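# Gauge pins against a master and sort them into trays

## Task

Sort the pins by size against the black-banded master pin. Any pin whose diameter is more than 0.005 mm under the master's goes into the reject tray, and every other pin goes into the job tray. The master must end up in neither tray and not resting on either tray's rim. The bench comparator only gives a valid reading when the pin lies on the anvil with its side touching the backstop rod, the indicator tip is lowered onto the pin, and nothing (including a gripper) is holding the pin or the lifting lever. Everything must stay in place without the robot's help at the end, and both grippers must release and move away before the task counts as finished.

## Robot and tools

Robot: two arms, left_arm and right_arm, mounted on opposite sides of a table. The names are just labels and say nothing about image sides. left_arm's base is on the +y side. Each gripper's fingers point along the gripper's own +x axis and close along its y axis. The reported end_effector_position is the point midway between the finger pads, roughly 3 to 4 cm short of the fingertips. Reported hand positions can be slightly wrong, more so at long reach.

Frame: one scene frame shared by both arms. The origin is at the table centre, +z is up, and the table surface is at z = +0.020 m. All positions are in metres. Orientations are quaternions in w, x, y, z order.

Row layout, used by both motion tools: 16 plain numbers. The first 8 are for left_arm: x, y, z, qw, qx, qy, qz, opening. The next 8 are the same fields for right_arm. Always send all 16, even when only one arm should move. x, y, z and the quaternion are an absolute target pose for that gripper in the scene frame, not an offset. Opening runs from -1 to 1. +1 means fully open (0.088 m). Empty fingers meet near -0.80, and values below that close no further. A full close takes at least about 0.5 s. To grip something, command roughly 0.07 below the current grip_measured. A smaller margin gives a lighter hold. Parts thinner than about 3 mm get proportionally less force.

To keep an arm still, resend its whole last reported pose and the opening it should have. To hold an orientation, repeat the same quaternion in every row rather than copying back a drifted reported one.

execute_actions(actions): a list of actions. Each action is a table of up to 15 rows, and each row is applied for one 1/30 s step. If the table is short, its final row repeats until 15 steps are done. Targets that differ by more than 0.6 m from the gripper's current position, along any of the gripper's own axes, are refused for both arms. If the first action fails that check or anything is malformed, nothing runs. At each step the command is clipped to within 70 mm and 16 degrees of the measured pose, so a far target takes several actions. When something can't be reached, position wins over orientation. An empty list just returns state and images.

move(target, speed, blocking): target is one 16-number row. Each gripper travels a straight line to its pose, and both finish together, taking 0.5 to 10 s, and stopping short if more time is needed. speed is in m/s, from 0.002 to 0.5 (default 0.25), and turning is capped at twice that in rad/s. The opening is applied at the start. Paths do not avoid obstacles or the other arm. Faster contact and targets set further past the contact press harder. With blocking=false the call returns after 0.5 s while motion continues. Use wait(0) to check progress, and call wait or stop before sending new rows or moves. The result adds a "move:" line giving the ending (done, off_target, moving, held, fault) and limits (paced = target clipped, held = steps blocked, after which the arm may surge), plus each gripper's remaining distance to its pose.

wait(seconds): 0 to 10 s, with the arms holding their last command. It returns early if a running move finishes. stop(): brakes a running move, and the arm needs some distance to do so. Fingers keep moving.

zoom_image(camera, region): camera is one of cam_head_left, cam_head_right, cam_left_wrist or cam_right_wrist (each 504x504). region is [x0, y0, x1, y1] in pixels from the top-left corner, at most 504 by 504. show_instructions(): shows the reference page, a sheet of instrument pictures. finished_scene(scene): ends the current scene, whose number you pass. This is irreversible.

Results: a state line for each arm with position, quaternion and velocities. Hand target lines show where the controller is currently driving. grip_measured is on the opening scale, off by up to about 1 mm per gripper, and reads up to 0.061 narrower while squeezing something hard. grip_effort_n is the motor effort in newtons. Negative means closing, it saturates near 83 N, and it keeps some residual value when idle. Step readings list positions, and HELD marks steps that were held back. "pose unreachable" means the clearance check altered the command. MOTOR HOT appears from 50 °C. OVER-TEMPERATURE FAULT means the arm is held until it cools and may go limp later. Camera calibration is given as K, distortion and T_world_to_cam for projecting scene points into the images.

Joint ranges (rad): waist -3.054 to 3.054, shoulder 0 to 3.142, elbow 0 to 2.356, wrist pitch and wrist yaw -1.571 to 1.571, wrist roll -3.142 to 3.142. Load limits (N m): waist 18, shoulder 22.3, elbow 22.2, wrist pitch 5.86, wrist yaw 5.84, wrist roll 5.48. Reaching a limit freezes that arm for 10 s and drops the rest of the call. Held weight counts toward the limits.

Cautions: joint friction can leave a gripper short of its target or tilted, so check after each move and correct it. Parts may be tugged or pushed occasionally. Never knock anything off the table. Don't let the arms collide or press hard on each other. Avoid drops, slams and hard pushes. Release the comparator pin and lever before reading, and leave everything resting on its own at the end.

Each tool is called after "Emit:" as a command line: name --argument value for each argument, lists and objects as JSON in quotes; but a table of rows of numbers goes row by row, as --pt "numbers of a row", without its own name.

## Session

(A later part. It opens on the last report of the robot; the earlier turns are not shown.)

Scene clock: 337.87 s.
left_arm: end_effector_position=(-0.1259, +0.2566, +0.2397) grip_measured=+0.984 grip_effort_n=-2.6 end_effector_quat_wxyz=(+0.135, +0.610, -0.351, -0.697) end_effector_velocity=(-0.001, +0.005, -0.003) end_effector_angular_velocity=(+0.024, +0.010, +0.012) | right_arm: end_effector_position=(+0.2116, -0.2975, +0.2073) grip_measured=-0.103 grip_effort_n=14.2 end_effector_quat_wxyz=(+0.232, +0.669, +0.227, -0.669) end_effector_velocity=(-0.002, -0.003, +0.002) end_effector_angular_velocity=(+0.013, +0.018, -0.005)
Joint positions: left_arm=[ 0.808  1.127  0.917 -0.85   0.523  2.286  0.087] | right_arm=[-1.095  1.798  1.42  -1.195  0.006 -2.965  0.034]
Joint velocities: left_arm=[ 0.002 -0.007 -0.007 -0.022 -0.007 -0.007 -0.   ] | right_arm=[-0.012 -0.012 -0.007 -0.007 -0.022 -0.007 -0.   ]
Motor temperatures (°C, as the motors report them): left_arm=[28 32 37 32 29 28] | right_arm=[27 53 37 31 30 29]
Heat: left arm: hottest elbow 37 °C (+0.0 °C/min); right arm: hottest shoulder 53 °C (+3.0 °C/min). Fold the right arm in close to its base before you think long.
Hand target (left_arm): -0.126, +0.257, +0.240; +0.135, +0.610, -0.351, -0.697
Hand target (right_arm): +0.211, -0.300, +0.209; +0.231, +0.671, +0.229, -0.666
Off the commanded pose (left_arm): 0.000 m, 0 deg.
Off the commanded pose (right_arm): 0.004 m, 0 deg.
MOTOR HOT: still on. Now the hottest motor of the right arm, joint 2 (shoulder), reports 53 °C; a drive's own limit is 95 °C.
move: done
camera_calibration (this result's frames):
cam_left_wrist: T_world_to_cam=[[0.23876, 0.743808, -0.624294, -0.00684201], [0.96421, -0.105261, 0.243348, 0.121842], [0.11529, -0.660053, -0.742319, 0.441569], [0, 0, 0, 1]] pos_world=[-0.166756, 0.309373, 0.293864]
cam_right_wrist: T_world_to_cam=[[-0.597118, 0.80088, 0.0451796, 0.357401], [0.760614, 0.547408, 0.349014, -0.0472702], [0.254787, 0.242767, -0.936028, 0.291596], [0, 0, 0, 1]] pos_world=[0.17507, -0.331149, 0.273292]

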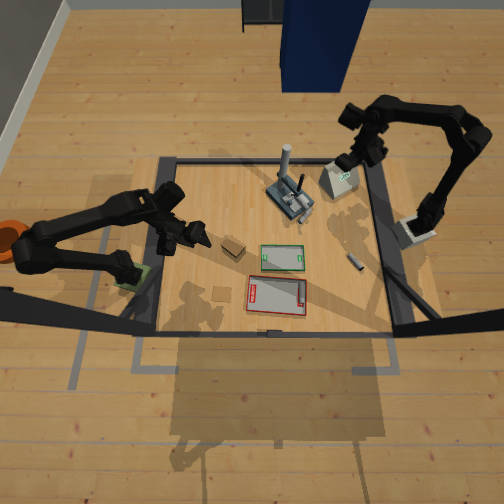

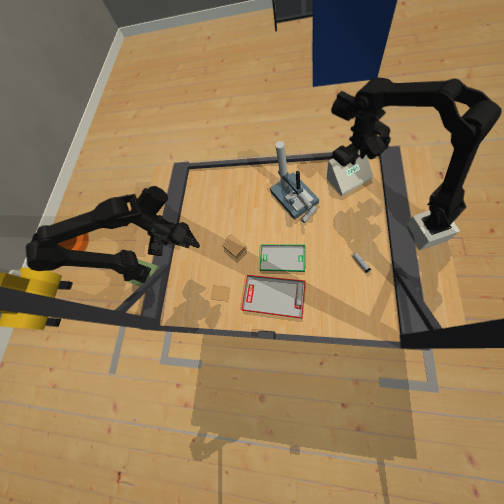

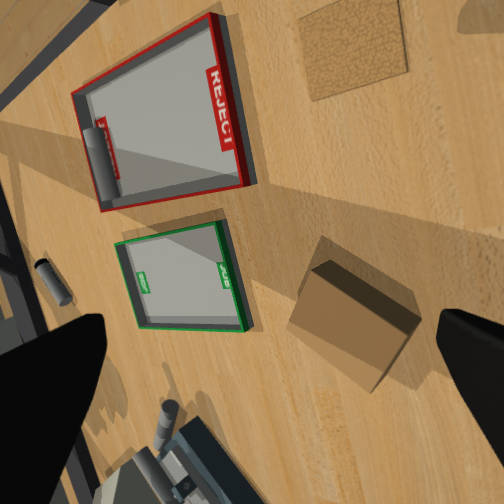

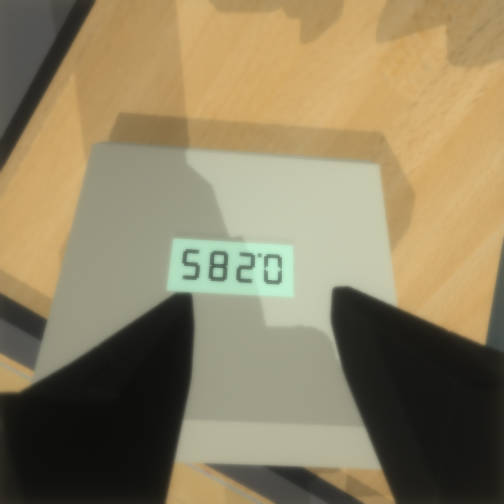

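Emit:
move --target '[-0.1259,0.2566,0.2397,0.135,0.610,-0.351,-0.697,1,0.092,-0.131,0.19,-0.230,-0.669,-0.230,0.669,-0.1]' --speed 0.15

Emit:
move --target '[-0.1259,0.2566,0.2397,0.135,0.610,-0.351,-0.697,1,0.092,-0.132,0.135,-0.230,-0.669,-0.230,0.669,-0.1]' --speed 0.05

Emit:
move --target '[-0.1259,0.2566,0.2397,0.135,0.610,-0.351,-0.697,1,0.099,-0.125,0.106,-0.230,-0.669,-0.230,0.669,-0.1]' --speed 0.04

Scene clock: 346.30 s.
left_arm: end_effector_position=(-0.1259, +0.2566, +0.2397) grip_measured=+0.984 grip_effort_n=-2.6 end_effector_quat_wxyz=(+0.135, +0.610, -0.351, -0.697) end_effector_velocity=(-0.001, +0.002, -0.000) end_effector_angular_velocity=(+0.007, +0.000, +0.007) | right_arm: end_effector_position=(+0.0920, -0.1333, +0.1952) grip_measured=-0.103 grip_effort_n=13.7 end_effector_quat_wxyz=(+0.226, +0.669, +0.234, -0.668) end_effector_velocity=(-0.001, -0.002, -0.002) end_effector_angular_velocity=(-0.020, +0.012, +0.005)
Joint positions: left_arm=[ 0.808  1.127  0.917 -0.85   0.523  2.286  0.087] | right_arm=[-0.607  2.157  1.879 -1.283 -0.005 -2.48   0.034]
Joint velocities: left_arm=[-0.002 -0.007 -0.002 -0.007 -0.007 -0.007 -0.   ] | right_arm=[-0.002  0.012  0.012 -0.022 -0.007 -0.007 -0.   ]
Motor temperatures (°C, as the motors report them): left_arm=[28 32 38 32 29 28] | right_arm=[27 51 37 30 30 29]
Heat: left arm: hottest elbow 38 °C (+1.0 °C/min); right arm: hottest shoulder 51 °C (+2.0 °C/min). Fold the right arm in close to its base before you think long.
Hand target (left_arm): -0.126, +0.257, +0.240; +0.135, +0.610, -0.351, -0.697
Hand target (right_arm): +0.091, -0.131, +0.191; +0.229, +0.666, +0.231, -0.671
Off the commanded pose (left_arm): 0.000 m, 0 deg.
Off the commanded pose (right_arm): 0.006 m, 1 deg.
MOTOR HOT: still on. Now the hottest motor of the right arm, joint 2 (shoulder), reports 51 °C; a drive's own limit is 95 °C.
move: done
camera_calibration (this result's frames):
cam_left_wrist: T_world_to_cam=[[0.23876, 0.743808, -0.624294, -0.00684201], [0.96421, -0.105261, 0.243348, 0.121842], [0.11529, -0.660053, -0.742319, 0.441569], [0, 0, 0, 1]] pos_world=[-0.166756, 0.309373, 0.293864]
cam_right_wrist: T_world_to_cam=[[-0.599273, 0.798137, 0.0620347, 0.151586], [0.760946, 0.543848, 0.353823, -0.0433753], [0.248662, 0.259242, -0.933253, 0.273077], [0, 0, 0, 1]] pos_world=[0.0559438, -0.16819, 0.260793]

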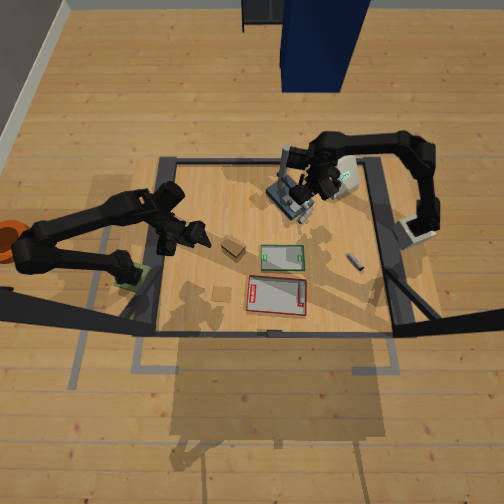

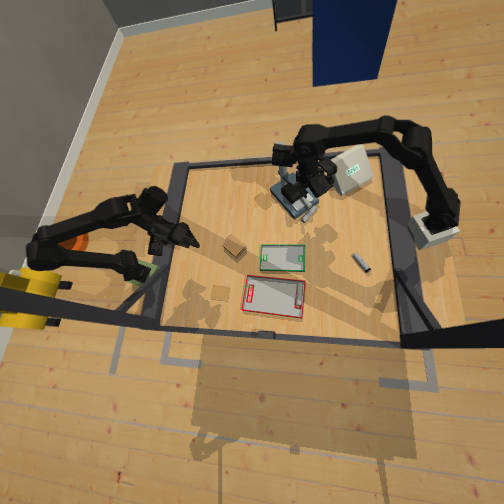

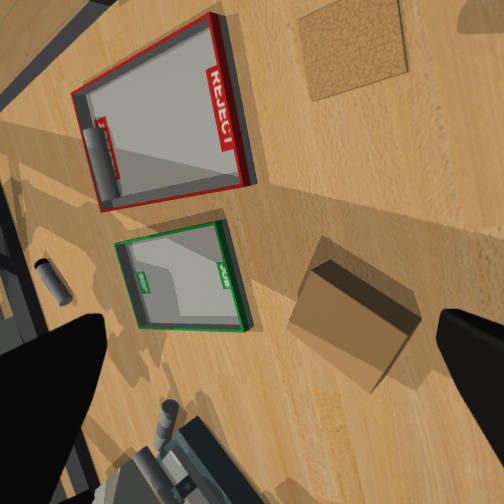

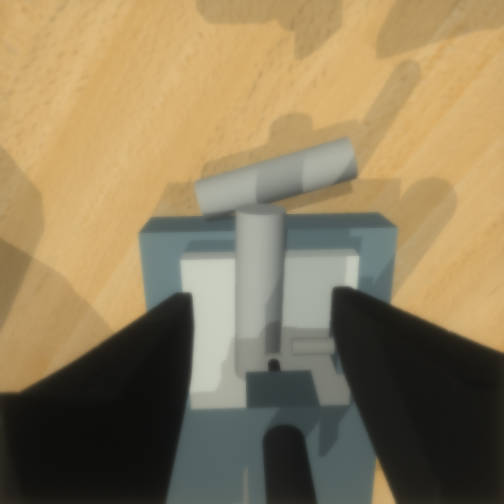

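Scene clock: 347.87 s.
left_arm: end_effector_position=(-0.1259, +0.2565, +0.2396) grip_measured=+0.984 grip_effort_n=-2.6 end_effector_quat_wxyz=(+0.135, +0.610, -0.351, -0.697) end_effector_velocity=(-0.001, +0.002, -0.001) end_effector_angular_velocity=(+0.008, -0.006, -0.004) | right_arm: end_effector_position=(+0.0935, -0.1287, +0.1436) grip_measured=-0.103 grip_effort_n=14.2 end_effector_quat_wxyz=(+0.224, +0.672, +0.237, -0.665) end_effector_velocity=(-0.002, +0.002, +0.000) end_effector_angular_velocity=(+0.012, +0.020, -0.009)
Joint positions: left_arm=[ 0.808  1.127  0.917 -0.85   0.523  2.286  0.087] | right_arm=[-0.607  2.195  1.734 -1.089 -0.003 -2.48   0.034]
Joint velocities: left_arm=[-0.002 -0.002 -0.002 -0.007 -0.007  0.007  0.   ] | right_arm=[-0.002 -0.002 -0.002  0.007 -0.022  0.007 -0.   ]
Motor temperatures (°C, as the motors report them): left_arm=[28 32 38 32 29 28] | right_arm=[27 51 37 30 30 29]
Heat: left arm: hottest elbow 38 °C (+1.0 °C/min); right arm: hottest shoulder 51 °C (+1.0 °C/min). Fold the right arm in close to its base before you think long.
Hand target (left_arm): -0.126, +0.257, +0.240; +0.135, +0.610, -0.351, -0.697
Hand target (right_arm): +0.092, -0.131, +0.135; +0.230, +0.669, +0.230, -0.669
Off the commanded pose (left_arm): 0.000 m, 0 deg.
Off the commanded pose (right_arm): 0.009 m, 1 deg.
MOTOR HOT: still on. Now the hottest motor of the right arm, joint 2 (shoulder), reports 51 °C; a drive's own limit is 95 °C.
move: off_target (right_arm)
camera_calibration (this result's frames):
cam_left_wrist: T_world_to_cam=[[0.23864, 0.744014, -0.624095, -0.00699919], [0.964257, -0.105342, 0.243128, 0.121927], [0.115147, -0.659808, -0.742559, 0.441461], [0, 0, 0, 1]] pos_world=[-0.166732, 0.309331, 0.293799]
cam_right_wrist: T_world_to_cam=[[-0.599562, 0.797501, 0.067213, 0.151226], [0.759207, 0.540173, 0.363068, -0.0304009], [0.25324, 0.26871, -0.929335, 0.223602], [0, 0, 0, 1]] pos_world=[0.0571252, -0.164266, 0.208674]

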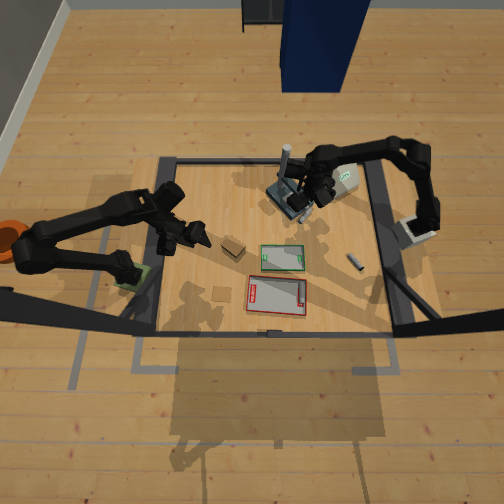

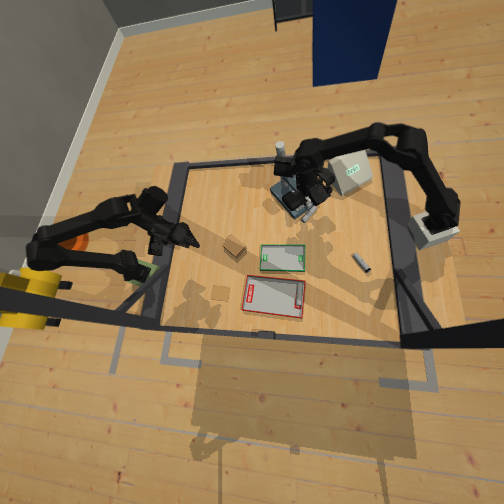

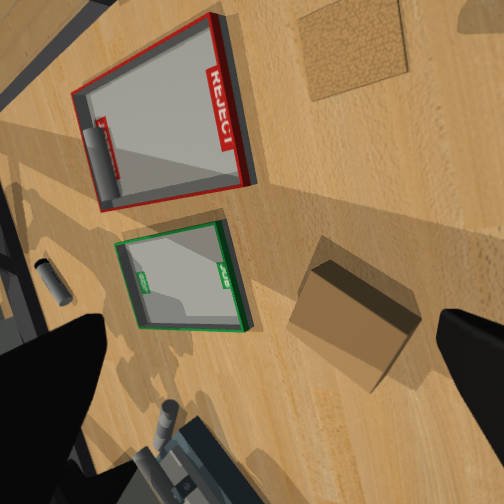

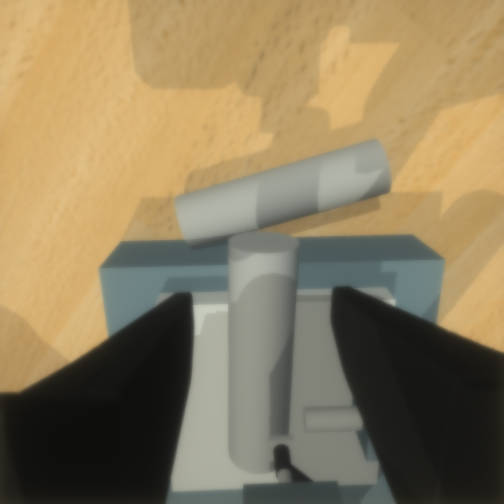

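Scene clock: 349.20 s.
left_arm: end_effector_position=(-0.1259, +0.2566, +0.2397) grip_measured=+0.984 grip_effort_n=-2.6 end_effector_quat_wxyz=(+0.135, +0.610, -0.351, -0.697) end_effector_velocity=(+0.001, -0.000, -0.000) end_effector_angular_velocity=(+0.002, +0.004, +0.018) | right_arm: end_effector_position=(+0.0984, -0.1212, +0.1149) grip_measured=-0.103 grip_effort_n=14.2 end_effector_quat_wxyz=(+0.222, +0.672, +0.236, -0.665) end_effector_velocity=(+0.000, +0.001, +0.000) end_effector_angular_velocity=(+0.009, +0.005, +0.020)
Joint positions: left_arm=[ 0.808  1.127  0.917 -0.85   0.523  2.286  0.087] | right_arm=[-0.613  2.259  1.721 -1.012 -0.003 -2.484  0.034]
Joint velocities: left_arm=[-0.002 -0.002 -0.002  0.007 -0.007 -0.022 -0.   ] | right_arm=[-0.002 -0.002 -0.002  0.007 -0.007 -0.022 -0.   ]
Motor temperatures (°C, as the motors report them): left_arm=[28 32 38 32 29 28] | right_arm=[27 51 36 30 30 29]
Heat: left arm: hottest elbow 38 °C (+1.0 °C/min); right arm: hottest shoulder 51 °C (+1.0 °C/min). Fold the right arm in close to its base before you think long.
Hand target (left_arm): -0.126, +0.257, +0.240; +0.135, +0.610, -0.351, -0.697
Hand target (right_arm): +0.099, -0.125, +0.106; +0.230, +0.669, +0.230, -0.669
Off the commanded pose (left_arm): 0.000 m, 0 deg.
Off the commanded pose (right_arm): 0.010 m, 1 deg.
MOTOR HOT: still on. Now the hottest motor of the right arm, joint 2 (shoulder), reports 51 °C; a drive's own limit is 95 °C.
move: off_target (right_arm)
camera_calibration (this result's frames):
cam_left_wrist: T_world_to_cam=[[0.23876, 0.743808, -0.624294, -0.00684201], [0.96421, -0.105261, 0.243348, 0.121842], [0.11529, -0.660053, -0.742319, 0.441569], [0, 0, 0, 1]] pos_world=[-0.166756, 0.309373, 0.293864]
cam_right_wrist: T_world_to_cam=[[-0.597448, 0.799051, 0.0676287, 0.150057], [0.760546, 0.537878, 0.363672, -0.028283], [0.254216, 0.26871, -0.929069, 0.193529], [0, 0, 0, 1]] pos_world=[0.0619633, -0.156693, 0.17994]

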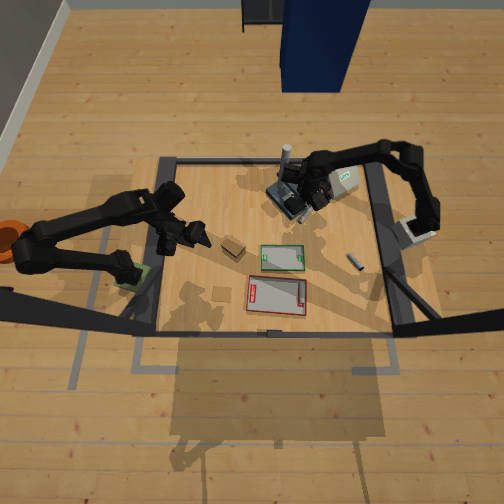

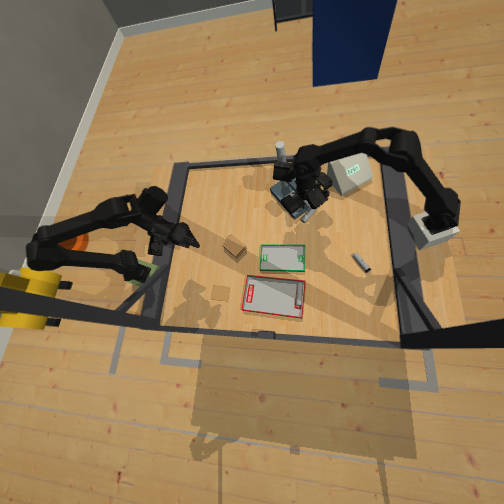

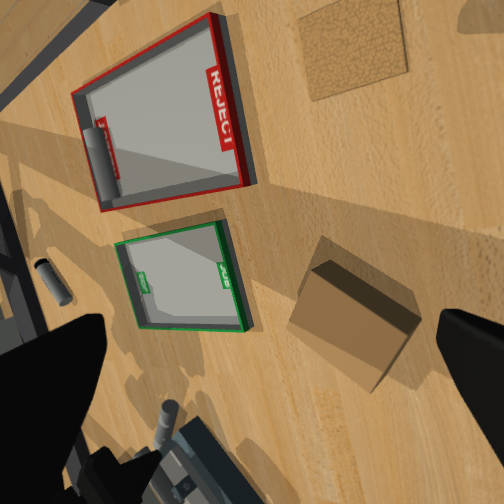

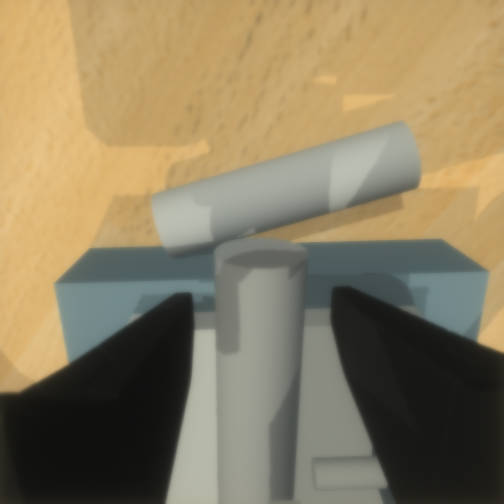

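Emit:
move --target '[-0.1259,0.2566,0.2397,0.135,0.610,-0.351,-0.697,1,0.099,-0.124,0.11,-0.230,-0.669,-0.230,0.669,-0.6]' --speed 0.05

Emit:
move --target '[-0.1259,0.2566,0.2397,0.135,0.610,-0.351,-0.697,1,0.110,-0.142,0.125,-0.230,-0.669,-0.230,0.669,-0.6]' --speed 0.03

Emit:
move --target '[-0.1259,0.2566,0.2397,0.135,0.610,-0.351,-0.697,1,0.116,-0.135,0.125,-0.230,-0.669,-0.230,0.669,-0.6]' --speed 0.03

Emit:
move --target '[-0.1259,0.2566,0.2397,0.135,0.610,-0.351,-0.697,1,0.115,-0.135,0.106,-0.230,-0.669,-0.230,0.669,-0.6]' --speed 0.03

Emit:
move --target '[-0.1259,0.2566,0.2397,0.135,0.610,-0.351,-0.697,1,0.093,-0.100,0.105,-0.230,-0.669,-0.230,0.669,-0.6]' --speed 0.02

Scene clock: 354.13 s.
left_arm: end_effector_position=(-0.1259, +0.2566, +0.2397) grip_measured=+0.984 grip_effort_n=-3.0 end_effector_quat_wxyz=(+0.135, +0.610, -0.351, -0.697) end_effector_velocity=(+0.001, +0.003, -0.004) end_effector_angular_velocity=(+0.025, +0.003, +0.025) | right_arm: end_effector_position=(+0.0985, -0.1223, +0.1147) grip_measured=-0.443 grip_effort_n=-83.5 end_effector_quat_wxyz=(+0.224, +0.672, +0.234, -0.666) end_effector_velocity=(-0.001, -0.002, +0.000) end_effector_angular_velocity=(-0.002, +0.023, +0.015)
Joint positions: left_arm=[ 0.808  1.127  0.917 -0.85   0.523  2.286  0.087] | right_arm=[-0.614  2.259  1.721 -1.017 -0.002 -2.484  0.017]
Joint velocities: left_arm=[-0.002 -0.002 -0.007 -0.007 -0.022 -0.022 -0.   ] | right_arm=[-0.007 -0.002 -0.002 -0.007 -0.022 -0.022  0.   ]
Motor temperatures (°C, as the motors report them): left_arm=[28 32 38 32 29 28] | right_arm=[27 51 36 30 30 29]
Heat: left arm: hottest elbow 38 °C (+1.0 °C/min); right arm: hottest shoulder 51 °C (+0.0 °C/min). Fold the right arm in close to its base before you think long.
Hand target (left_arm): -0.126, +0.257, +0.240; +0.135, +0.610, -0.351, -0.697
Hand target (right_arm): +0.099, -0.124, +0.110; +0.230, +0.669, +0.230, -0.669
Off the commanded pose (left_arm): 0.000 m, 0 deg.
Off the commanded pose (right_arm): 0.005 m, 1 deg.
MOTOR HOT: still on. Now the hottest motor of the right arm, joint 2 (shoulder), reports 51 °C; a drive's own limit is 95 °C.
move: done
camera_calibration (this result's frames):
cam_left_wrist: T_world_to_cam=[[0.23876, 0.743808, -0.624294, -0.00684201], [0.96421, -0.105261, 0.243348, 0.121842], [0.11529, -0.660053, -0.742319, 0.441569], [0, 0, 0, 1]] pos_world=[-0.166756, 0.309373, 0.293864]
cam_right_wrist: T_world_to_cam=[[-0.597111, 0.799649, 0.0634009, 0.151553], [0.760844, 0.539548, 0.360561, -0.0270969], [0.254114, 0.263533, -0.930578, 0.193214], [0, 0, 0, 1]] pos_world=[0.062012, -0.157487, 0.179962]

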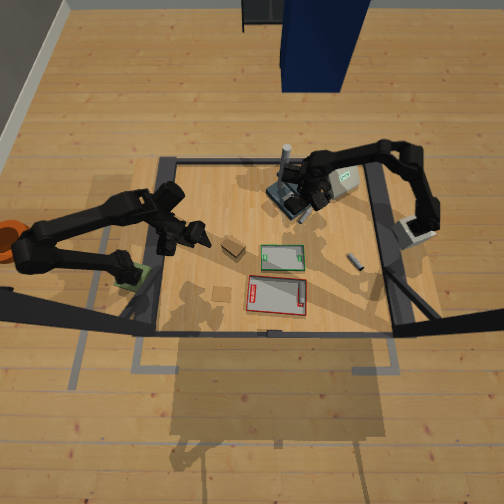

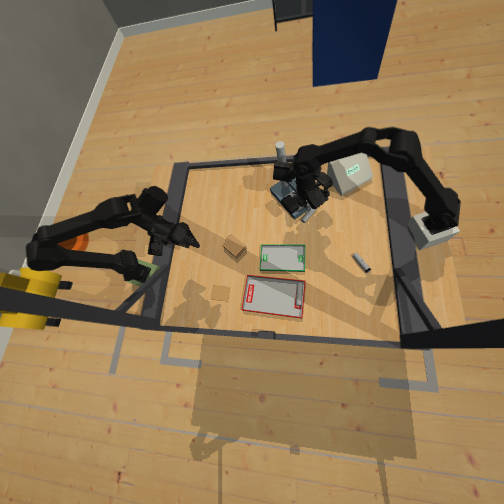

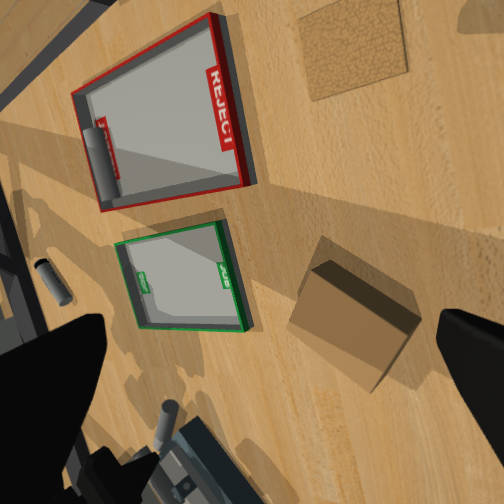

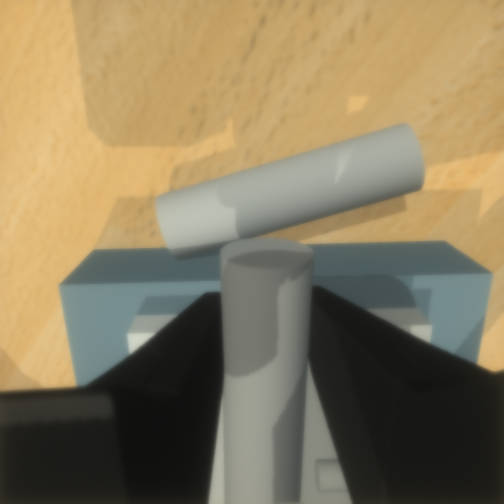

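Scene clock: 355.27 s.
left_arm: end_effector_position=(-0.1259, +0.2566, +0.2397) grip_measured=+0.984 grip_effort_n=-2.6 end_effector_quat_wxyz=(+0.135, +0.610, -0.351, -0.697) end_effector_velocity=(-0.002, +0.000, +0.001) end_effector_angular_velocity=(+0.000, +0.011, -0.000) | right_arm: end_effector_position=(+0.1082, -0.1407, +0.1172) grip_measured=-0.443 grip_effort_n=-83.5 end_effector_quat_wxyz=(+0.233, +0.666, +0.227, -0.672) end_effector_velocity=(+0.001, -0.003, +0.003) end_effector_angular_velocity=(-0.000, +0.008, -0.000)
Joint positions: left_arm=[ 0.808  1.127  0.917 -0.85   0.523  2.286  0.087] | right_arm=[-0.647  2.222  1.67  -1.032 -0.002 -2.519  0.017]
Joint velocities: left_arm=[-0.002 -0.002  0.002 -0.007  0.007 -0.007 -0.   ] | right_arm=[-0.007 -0.012 -0.007 -0.007 -0.007 -0.007  0.   ]
Motor temperatures (°C, as the motors report them): left_arm=[28 32 38 32 29 28] | right_arm=[27 51 36 30 30 29]
Heat: left arm: hottest elbow 38 °C (+1.0 °C/min); right arm: hottest shoulder 51 °C (+0.0 °C/min). Fold the right arm in close to its base before you think long.
Hand target (left_arm): -0.126, +0.257, +0.240; +0.135, +0.610, -0.351, -0.697
Hand target (right_arm): +0.110, -0.142, +0.125; +0.230, +0.669, +0.230, -0.668
Off the commanded pose (left_arm): 0.000 m, 0 deg.
Off the commanded pose (right_arm): 0.008 m, 1 deg.
MOTOR HOT: still on. Now the hottest motor of the right arm, joint 2 (shoulder), reports 51 °C; a drive's own limit is 95 °C.
move: done
camera_calibration (this result's frames):
cam_left_wrist: T_world_to_cam=[[0.23876, 0.743808, -0.624294, -0.00684201], [0.96421, -0.105261, 0.243348, 0.121842], [0.11529, -0.660053, -0.742319, 0.441569], [0, 0, 0, 1]] pos_world=[-0.166756, 0.309373, 0.293864]
cam_right_wrist: T_world_to_cam=[[-0.598219, 0.800045, 0.0454127, 0.174147], [0.76251, 0.550896, 0.339253, -0.0216088], [0.2464, 0.237575, -0.939598, 0.196139], [0, 0, 0, 1]] pos_world=[0.0723262, -0.174019, 0.183714]

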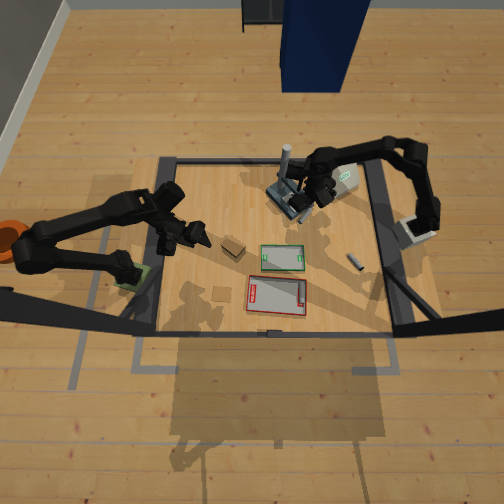

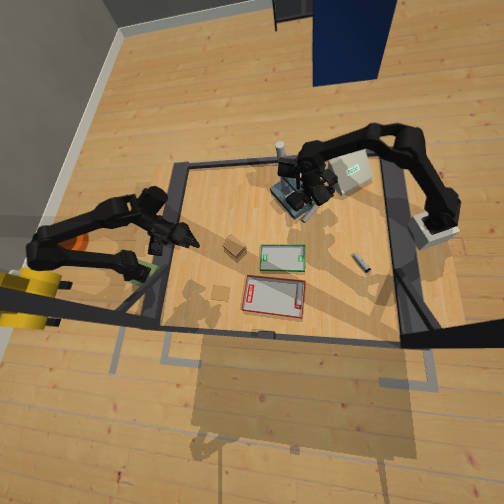

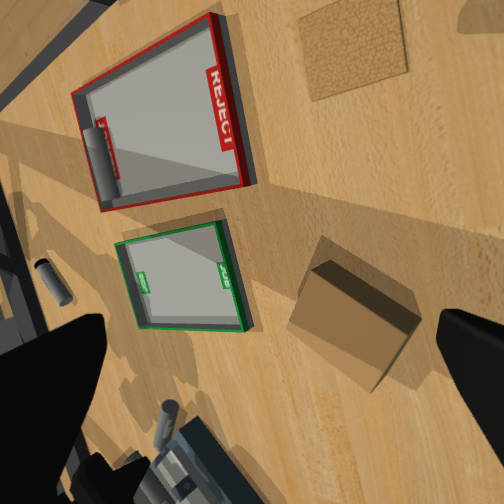

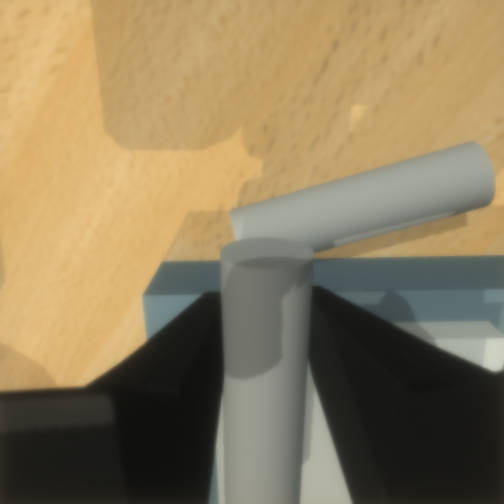

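Scene clock: 356.07 s.
left_arm: end_effector_position=(-0.1259, +0.2566, +0.2397) grip_measured=+0.984 grip_effort_n=-2.6 end_effector_quat_wxyz=(+0.135, +0.610, -0.351, -0.697) end_effector_velocity=(+0.001, +0.002, -0.002) end_effector_angular_velocity=(+0.018, -0.008, +0.014) | right_arm: end_effector_position=(+0.1138, -0.1377, +0.1250) grip_measured=-0.443 grip_effort_n=-83.5 end_effector_quat_wxyz=(+0.230, +0.668, +0.229, -0.670) end_effector_velocity=(-0.004, -0.004, +0.000) end_effector_angular_velocity=(-0.015, +0.027, -0.010)
Joint positions: left_arm=[ 0.808  1.127  0.917 -0.85   0.523  2.286  0.087] | right_arm=[-0.658  2.222  1.703 -1.055 -0.002 -2.528  0.017]
Joint velocities: left_arm=[-0.002 -0.002 -0.002 -0.007 -0.022 -0.007 -0.   ] | right_arm=[-0.002 -0.002 -0.002 -0.022 -0.022  0.007  0.   ]
Motor temperatures (°C, as the motors report them): left_arm=[28 32 38 32 29 28] | right_arm=[27 51 36 30 30 29]
Heat: left arm: hottest elbow 38 °C (+1.0 °C/min); right arm: hottest shoulder 51 °C (+0.0 °C/min). Fold the right arm in close to its base before you think long.
Hand target (left_arm): -0.126, +0.257, +0.240; +0.135, +0.610, -0.351, -0.697
Hand target (right_arm): +0.116, -0.135, +0.125; +0.230, +0.669, +0.230, -0.669
Off the commanded pose (left_arm): 0.000 m, 0 deg.
Off the commanded pose (right_arm): 0.003 m, 0 deg.
MOTOR HOT: still on. Now the hottest motor of the right arm, joint 2 (shoulder), reports 51 °C; a drive's own limit is 95 °C.
move: done
camera_calibration (this result's frames):
cam_left_wrist: T_world_to_cam=[[0.23876, 0.743808, -0.624294, -0.00684201], [0.96421, -0.105261, 0.243348, 0.121842], [0.11529, -0.660053, -0.742319, 0.441569], [0, 0, 0, 1]] pos_world=[-0.166756, 0.309373, 0.293864]
cam_right_wrist: T_world_to_cam=[[-0.597127, 0.800514, 0.0511552, 0.173957], [0.762431, 0.546588, 0.346323, -0.0316246], [0.249276, 0.245801, -0.936719, 0.201834], [0, 0, 0, 1]] pos_world=[0.0776734, -0.171581, 0.191116]

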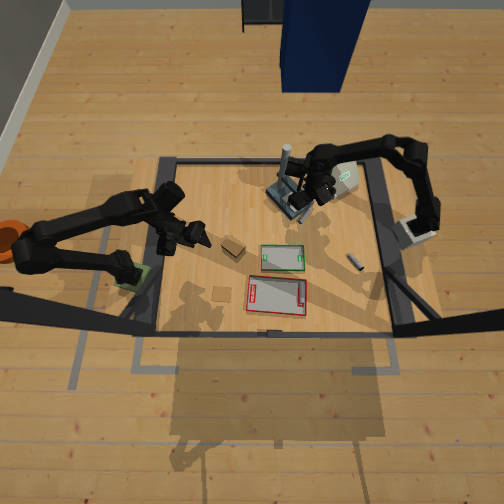

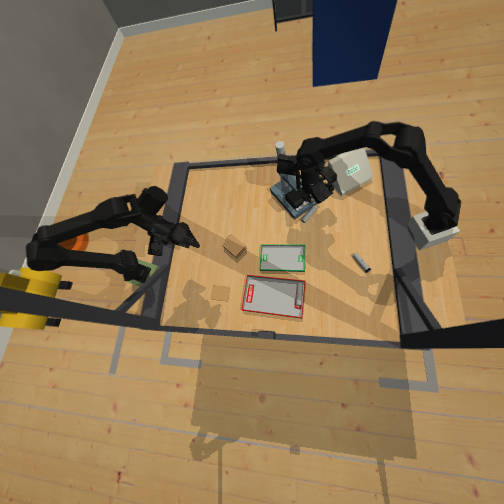

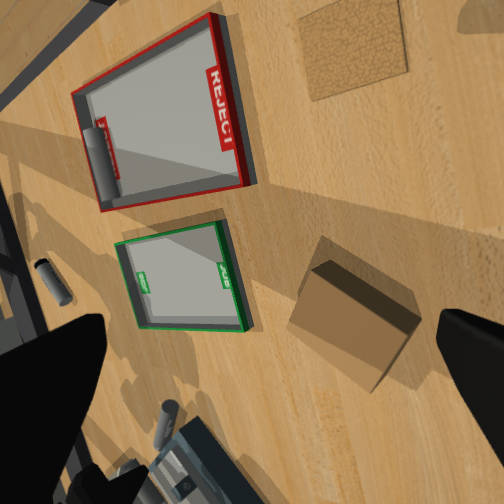

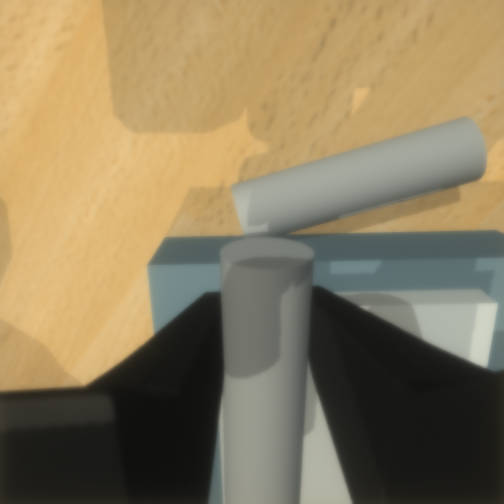

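Scene clock: 356.93 s.
left_arm: end_effector_position=(-0.1259, +0.2566, +0.2397) grip_measured=+0.984 grip_effort_n=-2.6 end_effector_quat_wxyz=(+0.135, +0.610, -0.351, -0.697) end_effector_velocity=(-0.000, -0.002, +0.002) end_effector_angular_velocity=(-0.009, -0.016, -0.009) | right_arm: end_effector_position=(+0.1146, -0.1341, +0.1162) grip_measured=-0.443 grip_effort_n=-83.5 end_effector_quat_wxyz=(+0.225, +0.671, +0.234, -0.667) end_effector_velocity=(-0.005, -0.000, +0.000) end_effector_angular_velocity=(+0.013, +0.034, +0.005)
Joint positions: left_arm=[ 0.808  1.127  0.917 -0.85   0.523  2.286  0.087] | right_arm=[-0.658  2.233  1.683 -1.008 -0.002 -2.528  0.017]
Joint velocities: left_arm=[-0.007 -0.002  0.002  0.007 -0.007  0.007 -0.   ] | right_arm=[-0.002 -0.007 -0.012  0.007 -0.037 -0.007 -0.   ]
Motor temperatures (°C, as the motors report them): left_arm=[28 32 38 32 29 28] | right_arm=[27 51 36 30 30 29]
Heat: left arm: hottest elbow 38 °C (+1.0 °C/min); right arm: hottest shoulder 51 °C (+0.0 °C/min). Fold the right arm in close to its base before you think long.
Hand target (left_arm): -0.126, +0.257, +0.240; +0.135, +0.610, -0.351, -0.697
Hand target (right_arm): +0.115, -0.135, +0.106; +0.230, +0.669, +0.230, -0.669
Off the commanded pose (left_arm): 0.000 m, 0 deg.
Off the commanded pose (right_arm): 0.010 m, 1 deg.
MOTOR HOT: still on. Now the hottest motor of the right arm, joint 2 (shoulder), reports 51 °C; a drive's own limit is 95 °C.
move: off_target (right_arm)
camera_calibration (this result's frames):
cam_left_wrist: T_world_to_cam=[[0.23876, 0.743808, -0.624294, -0.00684201], [0.96421, -0.105261, 0.243348, 0.121842], [0.11529, -0.660053, -0.742319, 0.441569], [0, 0, 0, 1]] pos_world=[-0.166756, 0.309373, 0.293864]
cam_right_wrist: T_world_to_cam=[[-0.597689, 0.799376, 0.0613736, 0.170806], [0.760623, 0.541183, 0.358572, -0.0330973], [0.253419, 0.260997, -0.931482, 0.193439], [0, 0, 0, 1]] pos_world=[0.0782419, -0.169113, 0.18157]

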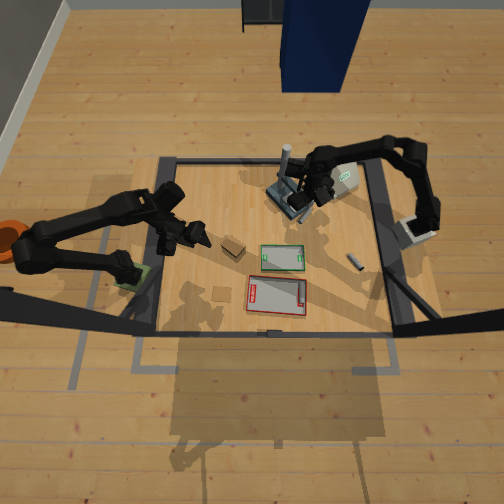

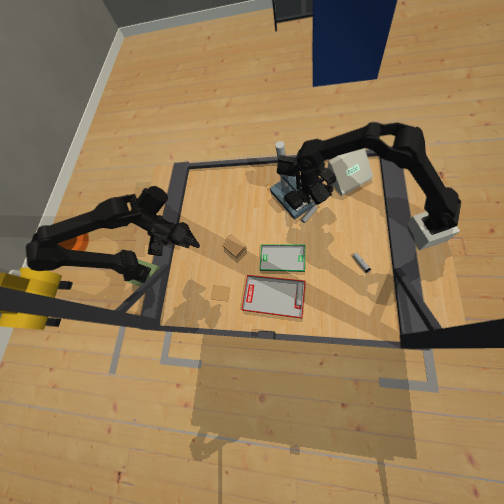

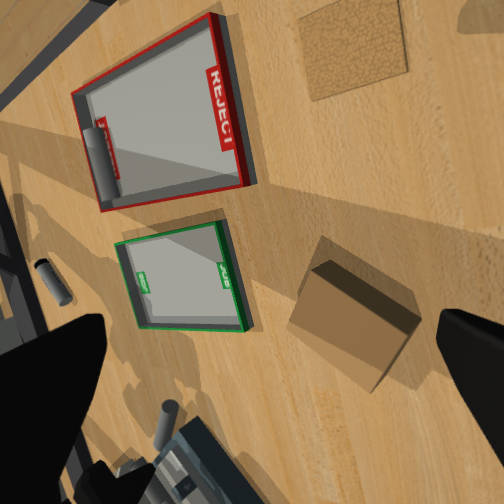

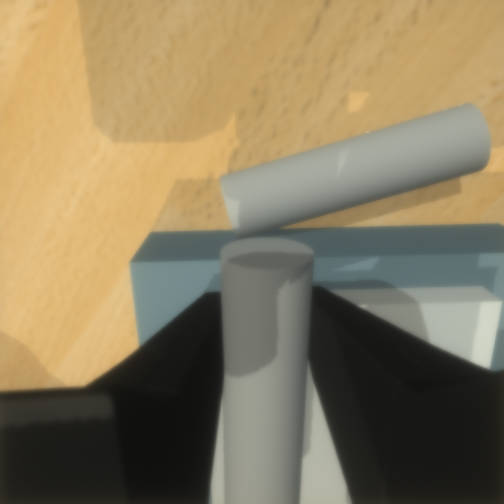

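Scene clock: 359.27 s.
left_arm: end_effector_position=(-0.1259, +0.2566, +0.2397) grip_measured=+0.984 grip_effort_n=-2.6 end_effector_quat_wxyz=(+0.135, +0.610, -0.351, -0.697) end_effector_velocity=(-0.000, +0.001, -0.003) end_effector_angular_velocity=(+0.015, +0.005, +0.007) | right_arm: end_effector_position=(+0.1004, -0.1123, +0.1140) grip_measured=-0.443 grip_effort_n=-83.5 end_effector_quat_wxyz=(+0.228, +0.674, +0.214, -0.669) end_effector_velocity=(-0.000, -0.000, -0.001) end_effector_angular_velocity=(-0.005, +0.009, -0.010)
Joint positions: left_arm=[ 0.808  1.127  0.917 -0.85   0.523  2.286  0.087] | right_arm=[-0.607  2.327  1.836 -1.093  0.015 -2.453  0.017]
Joint velocities: left_arm=[-0.002  0.002 -0.002 -0.007 -0.007 -0.007 -0.   ] | right_arm=[-0.002  0.007  0.007 -0.007 -0.007  0.007  0.   ]
Motor temperatures (°C, as the motors report them): left_arm=[28 32 38 32 29 28] | right_arm=[27 51 37 30 30 29]
Heat: left arm: hottest elbow 38 °C (+1.0 °C/min); right arm: hottest shoulder 51 °C (-1.0 °C/min). Fold the right arm in close to its base before you think long.
Hand target (left_arm): -0.126, +0.257, +0.240; +0.135, +0.610, -0.351, -0.697
Hand target (right_arm): +0.093, -0.101, +0.106; +0.230, +0.668, +0.230, -0.669
Off the commanded pose (left_arm): 0.000 m, 0 deg.
Off the commanded pose (right_arm): 0.017 m, 2 deg.
MOTOR HOT: still on. Now the hottest motor of the right arm, joint 2 (shoulder), reports 51 °C; a drive's own limit is 95 °C.
move: off_target (right_arm)
camera_calibration (this result's frames):
cam_left_wrist: T_world_to_cam=[[0.23876, 0.743808, -0.624294, -0.00684201], [0.96421, -0.105261, 0.243348, 0.121842], [0.11529, -0.660053, -0.742319, 0.441569], [0, 0, 0, 1]] pos_world=[-0.166756, 0.309373, 0.293864]
cam_right_wrist: T_world_to_cam=[[-0.578121, 0.815347, 0.0314024, 0.148245], [0.770436, 0.532794, 0.350083, -0.0342544], [0.268708, 0.226584, -0.936192, 0.184452], [0, 0, 0, 1]] pos_world=[0.0625308, -0.144415, 0.18002]

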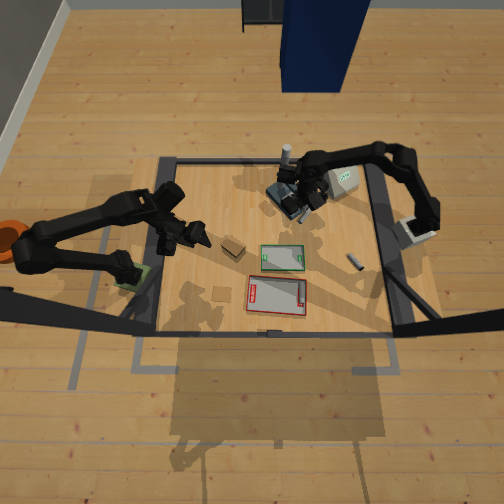

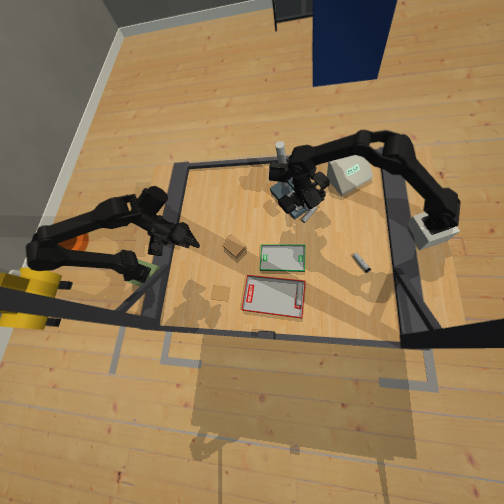

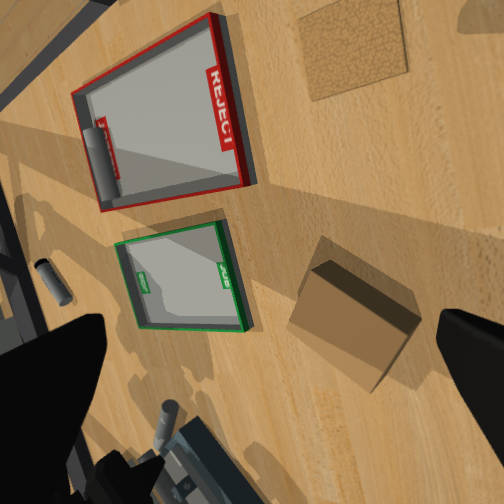

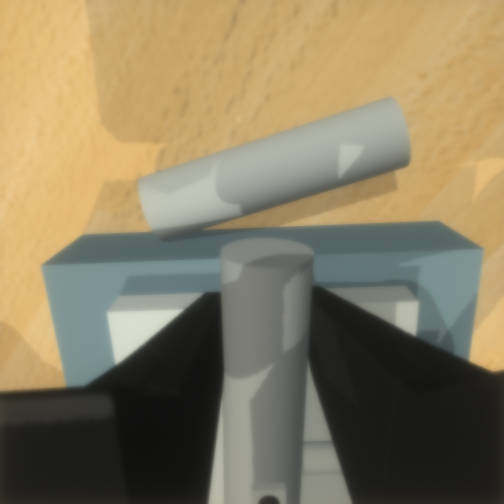

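Emit:
move --target '[-0.1259,0.2566,0.2397,0.135,0.610,-0.351,-0.697,1,0.101,-0.113,0.113,-0.230,-0.669,-0.230,0.669,-0.1]' --speed 0.03

Emit:
zoom_image --camera "cam_head_right" --region '[335,155,375,190]'

Scene clock: 362.37 s.
left_arm: end_effector_position=(-0.1259, +0.2566, +0.2397) grip_measured=+0.984 grip_effort_n=-2.6 end_effector_quat_wxyz=(+0.135, +0.610, -0.351, -0.697) end_effector_velocity=(-0.004, +0.003, -0.002) end_effector_angular_velocity=(+0.014, +0.012, -0.012) | right_arm: end_effector_position=(+0.0991, -0.1111, +0.1139) grip_measured=-0.105 grip_effort_n=15.1 end_effector_quat_wxyz=(+0.231, +0.670, +0.229, -0.667) end_effector_velocity=(-0.005, -0.002, -0.001) end_effector_angular_velocity=(-0.003, +0.039, +0.005)
Joint positions: left_arm=[ 0.808  1.127  0.917 -0.85   0.523  2.286  0.087] | right_arm=[-0.607  2.319  1.821 -1.073  0.005 -2.48   0.034]
Joint velocities: left_arm=[-0.002 -0.002 -0.002 -0.022  0.007  0.007 -0.   ] | right_arm=[-0.002 -0.002 -0.007 -0.007 -0.037 -0.007  0.   ]
Motor temperatures (°C, as the motors report them): left_arm=[28 32 38 32 29 28] | right_arm=[27 51 37 31 30 29]
Heat: left arm: hottest elbow 38 °C (+1.0 °C/min); right arm: hottest shoulder 51 °C (-2.0 °C/min). Fold the right arm in close to its base before you think long.
Hand target (left_arm): -0.126, +0.257, +0.240; +0.135, +0.610, -0.351, -0.697
Hand target (right_arm): +0.101, -0.113, +0.113; +0.230, +0.669, +0.230, -0.669
Off the commanded pose (left_arm): 0.000 m, 0 deg.
Off the commanded pose (right_arm): 0.003 m, 0 deg.
MOTOR HOT: still on. Now the hottest motor of the right arm, joint 2 (shoulder), reports 51 °C; a drive's own limit is 95 °C.
move: done
camera_calibration (this result's frames):
cam_left_wrist: T_world_to_cam=[[0.23876, 0.743808, -0.624294, -0.00684201], [0.96421, -0.105261, 0.243348, 0.121842], [0.11529, -0.660053, -0.742319, 0.441569], [0, 0, 0, 1]] pos_world=[-0.166756, 0.309373, 0.293864]
cam_right_wrist: T_world_to_cam=[[-0.599649, 0.798834, 0.047809, 0.144929], [0.758294, 0.548093, 0.352966, -0.0313077], [0.255757, 0.247909, -0.934414, 0.187871], [0, 0, 0, 1]] pos_world=[0.0625974, -0.145189, 0.179671]

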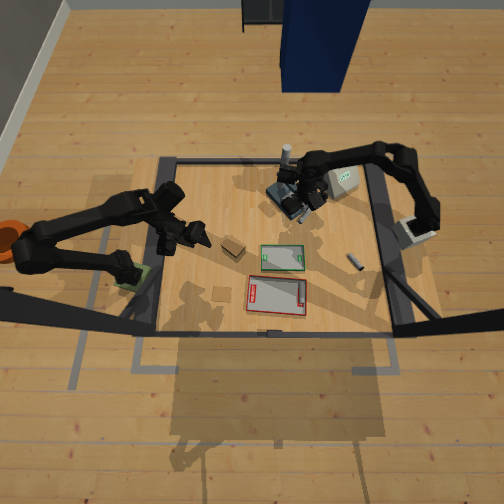

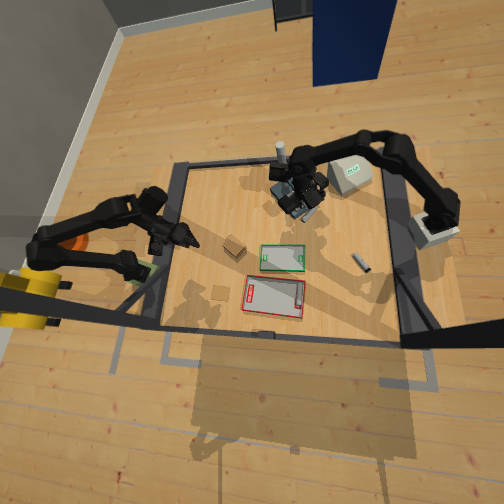

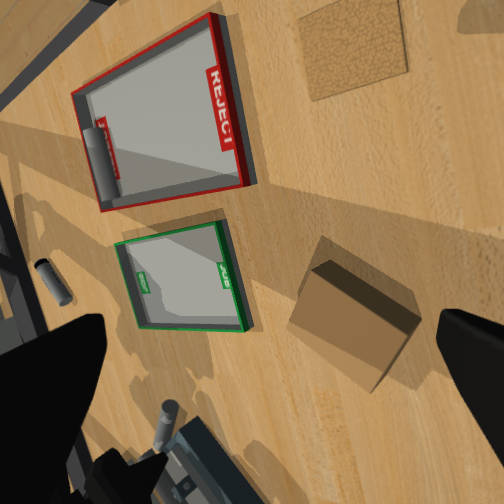

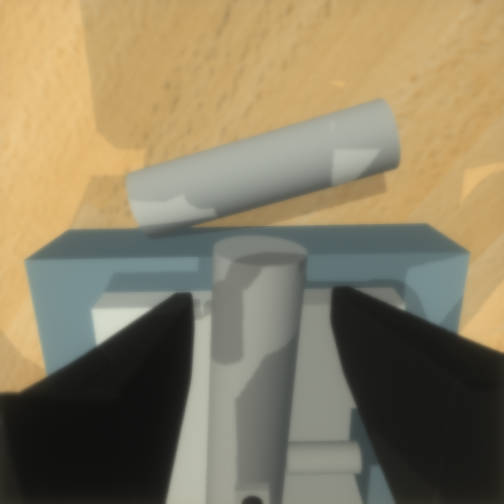

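Region (335, 155, 375, 190) of cam_head_right's 504x504 image, scaled by 12.600, with more detail than that image has; it fills the top 441 rows of this view, and the rest is white.

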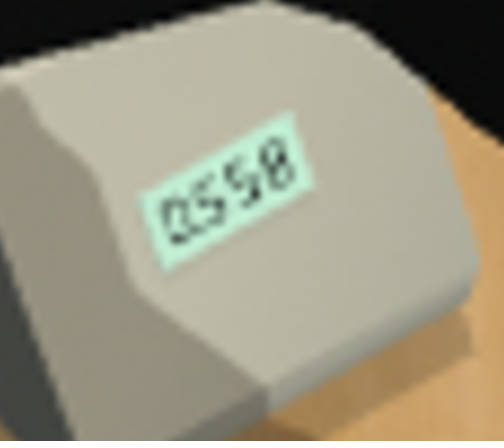

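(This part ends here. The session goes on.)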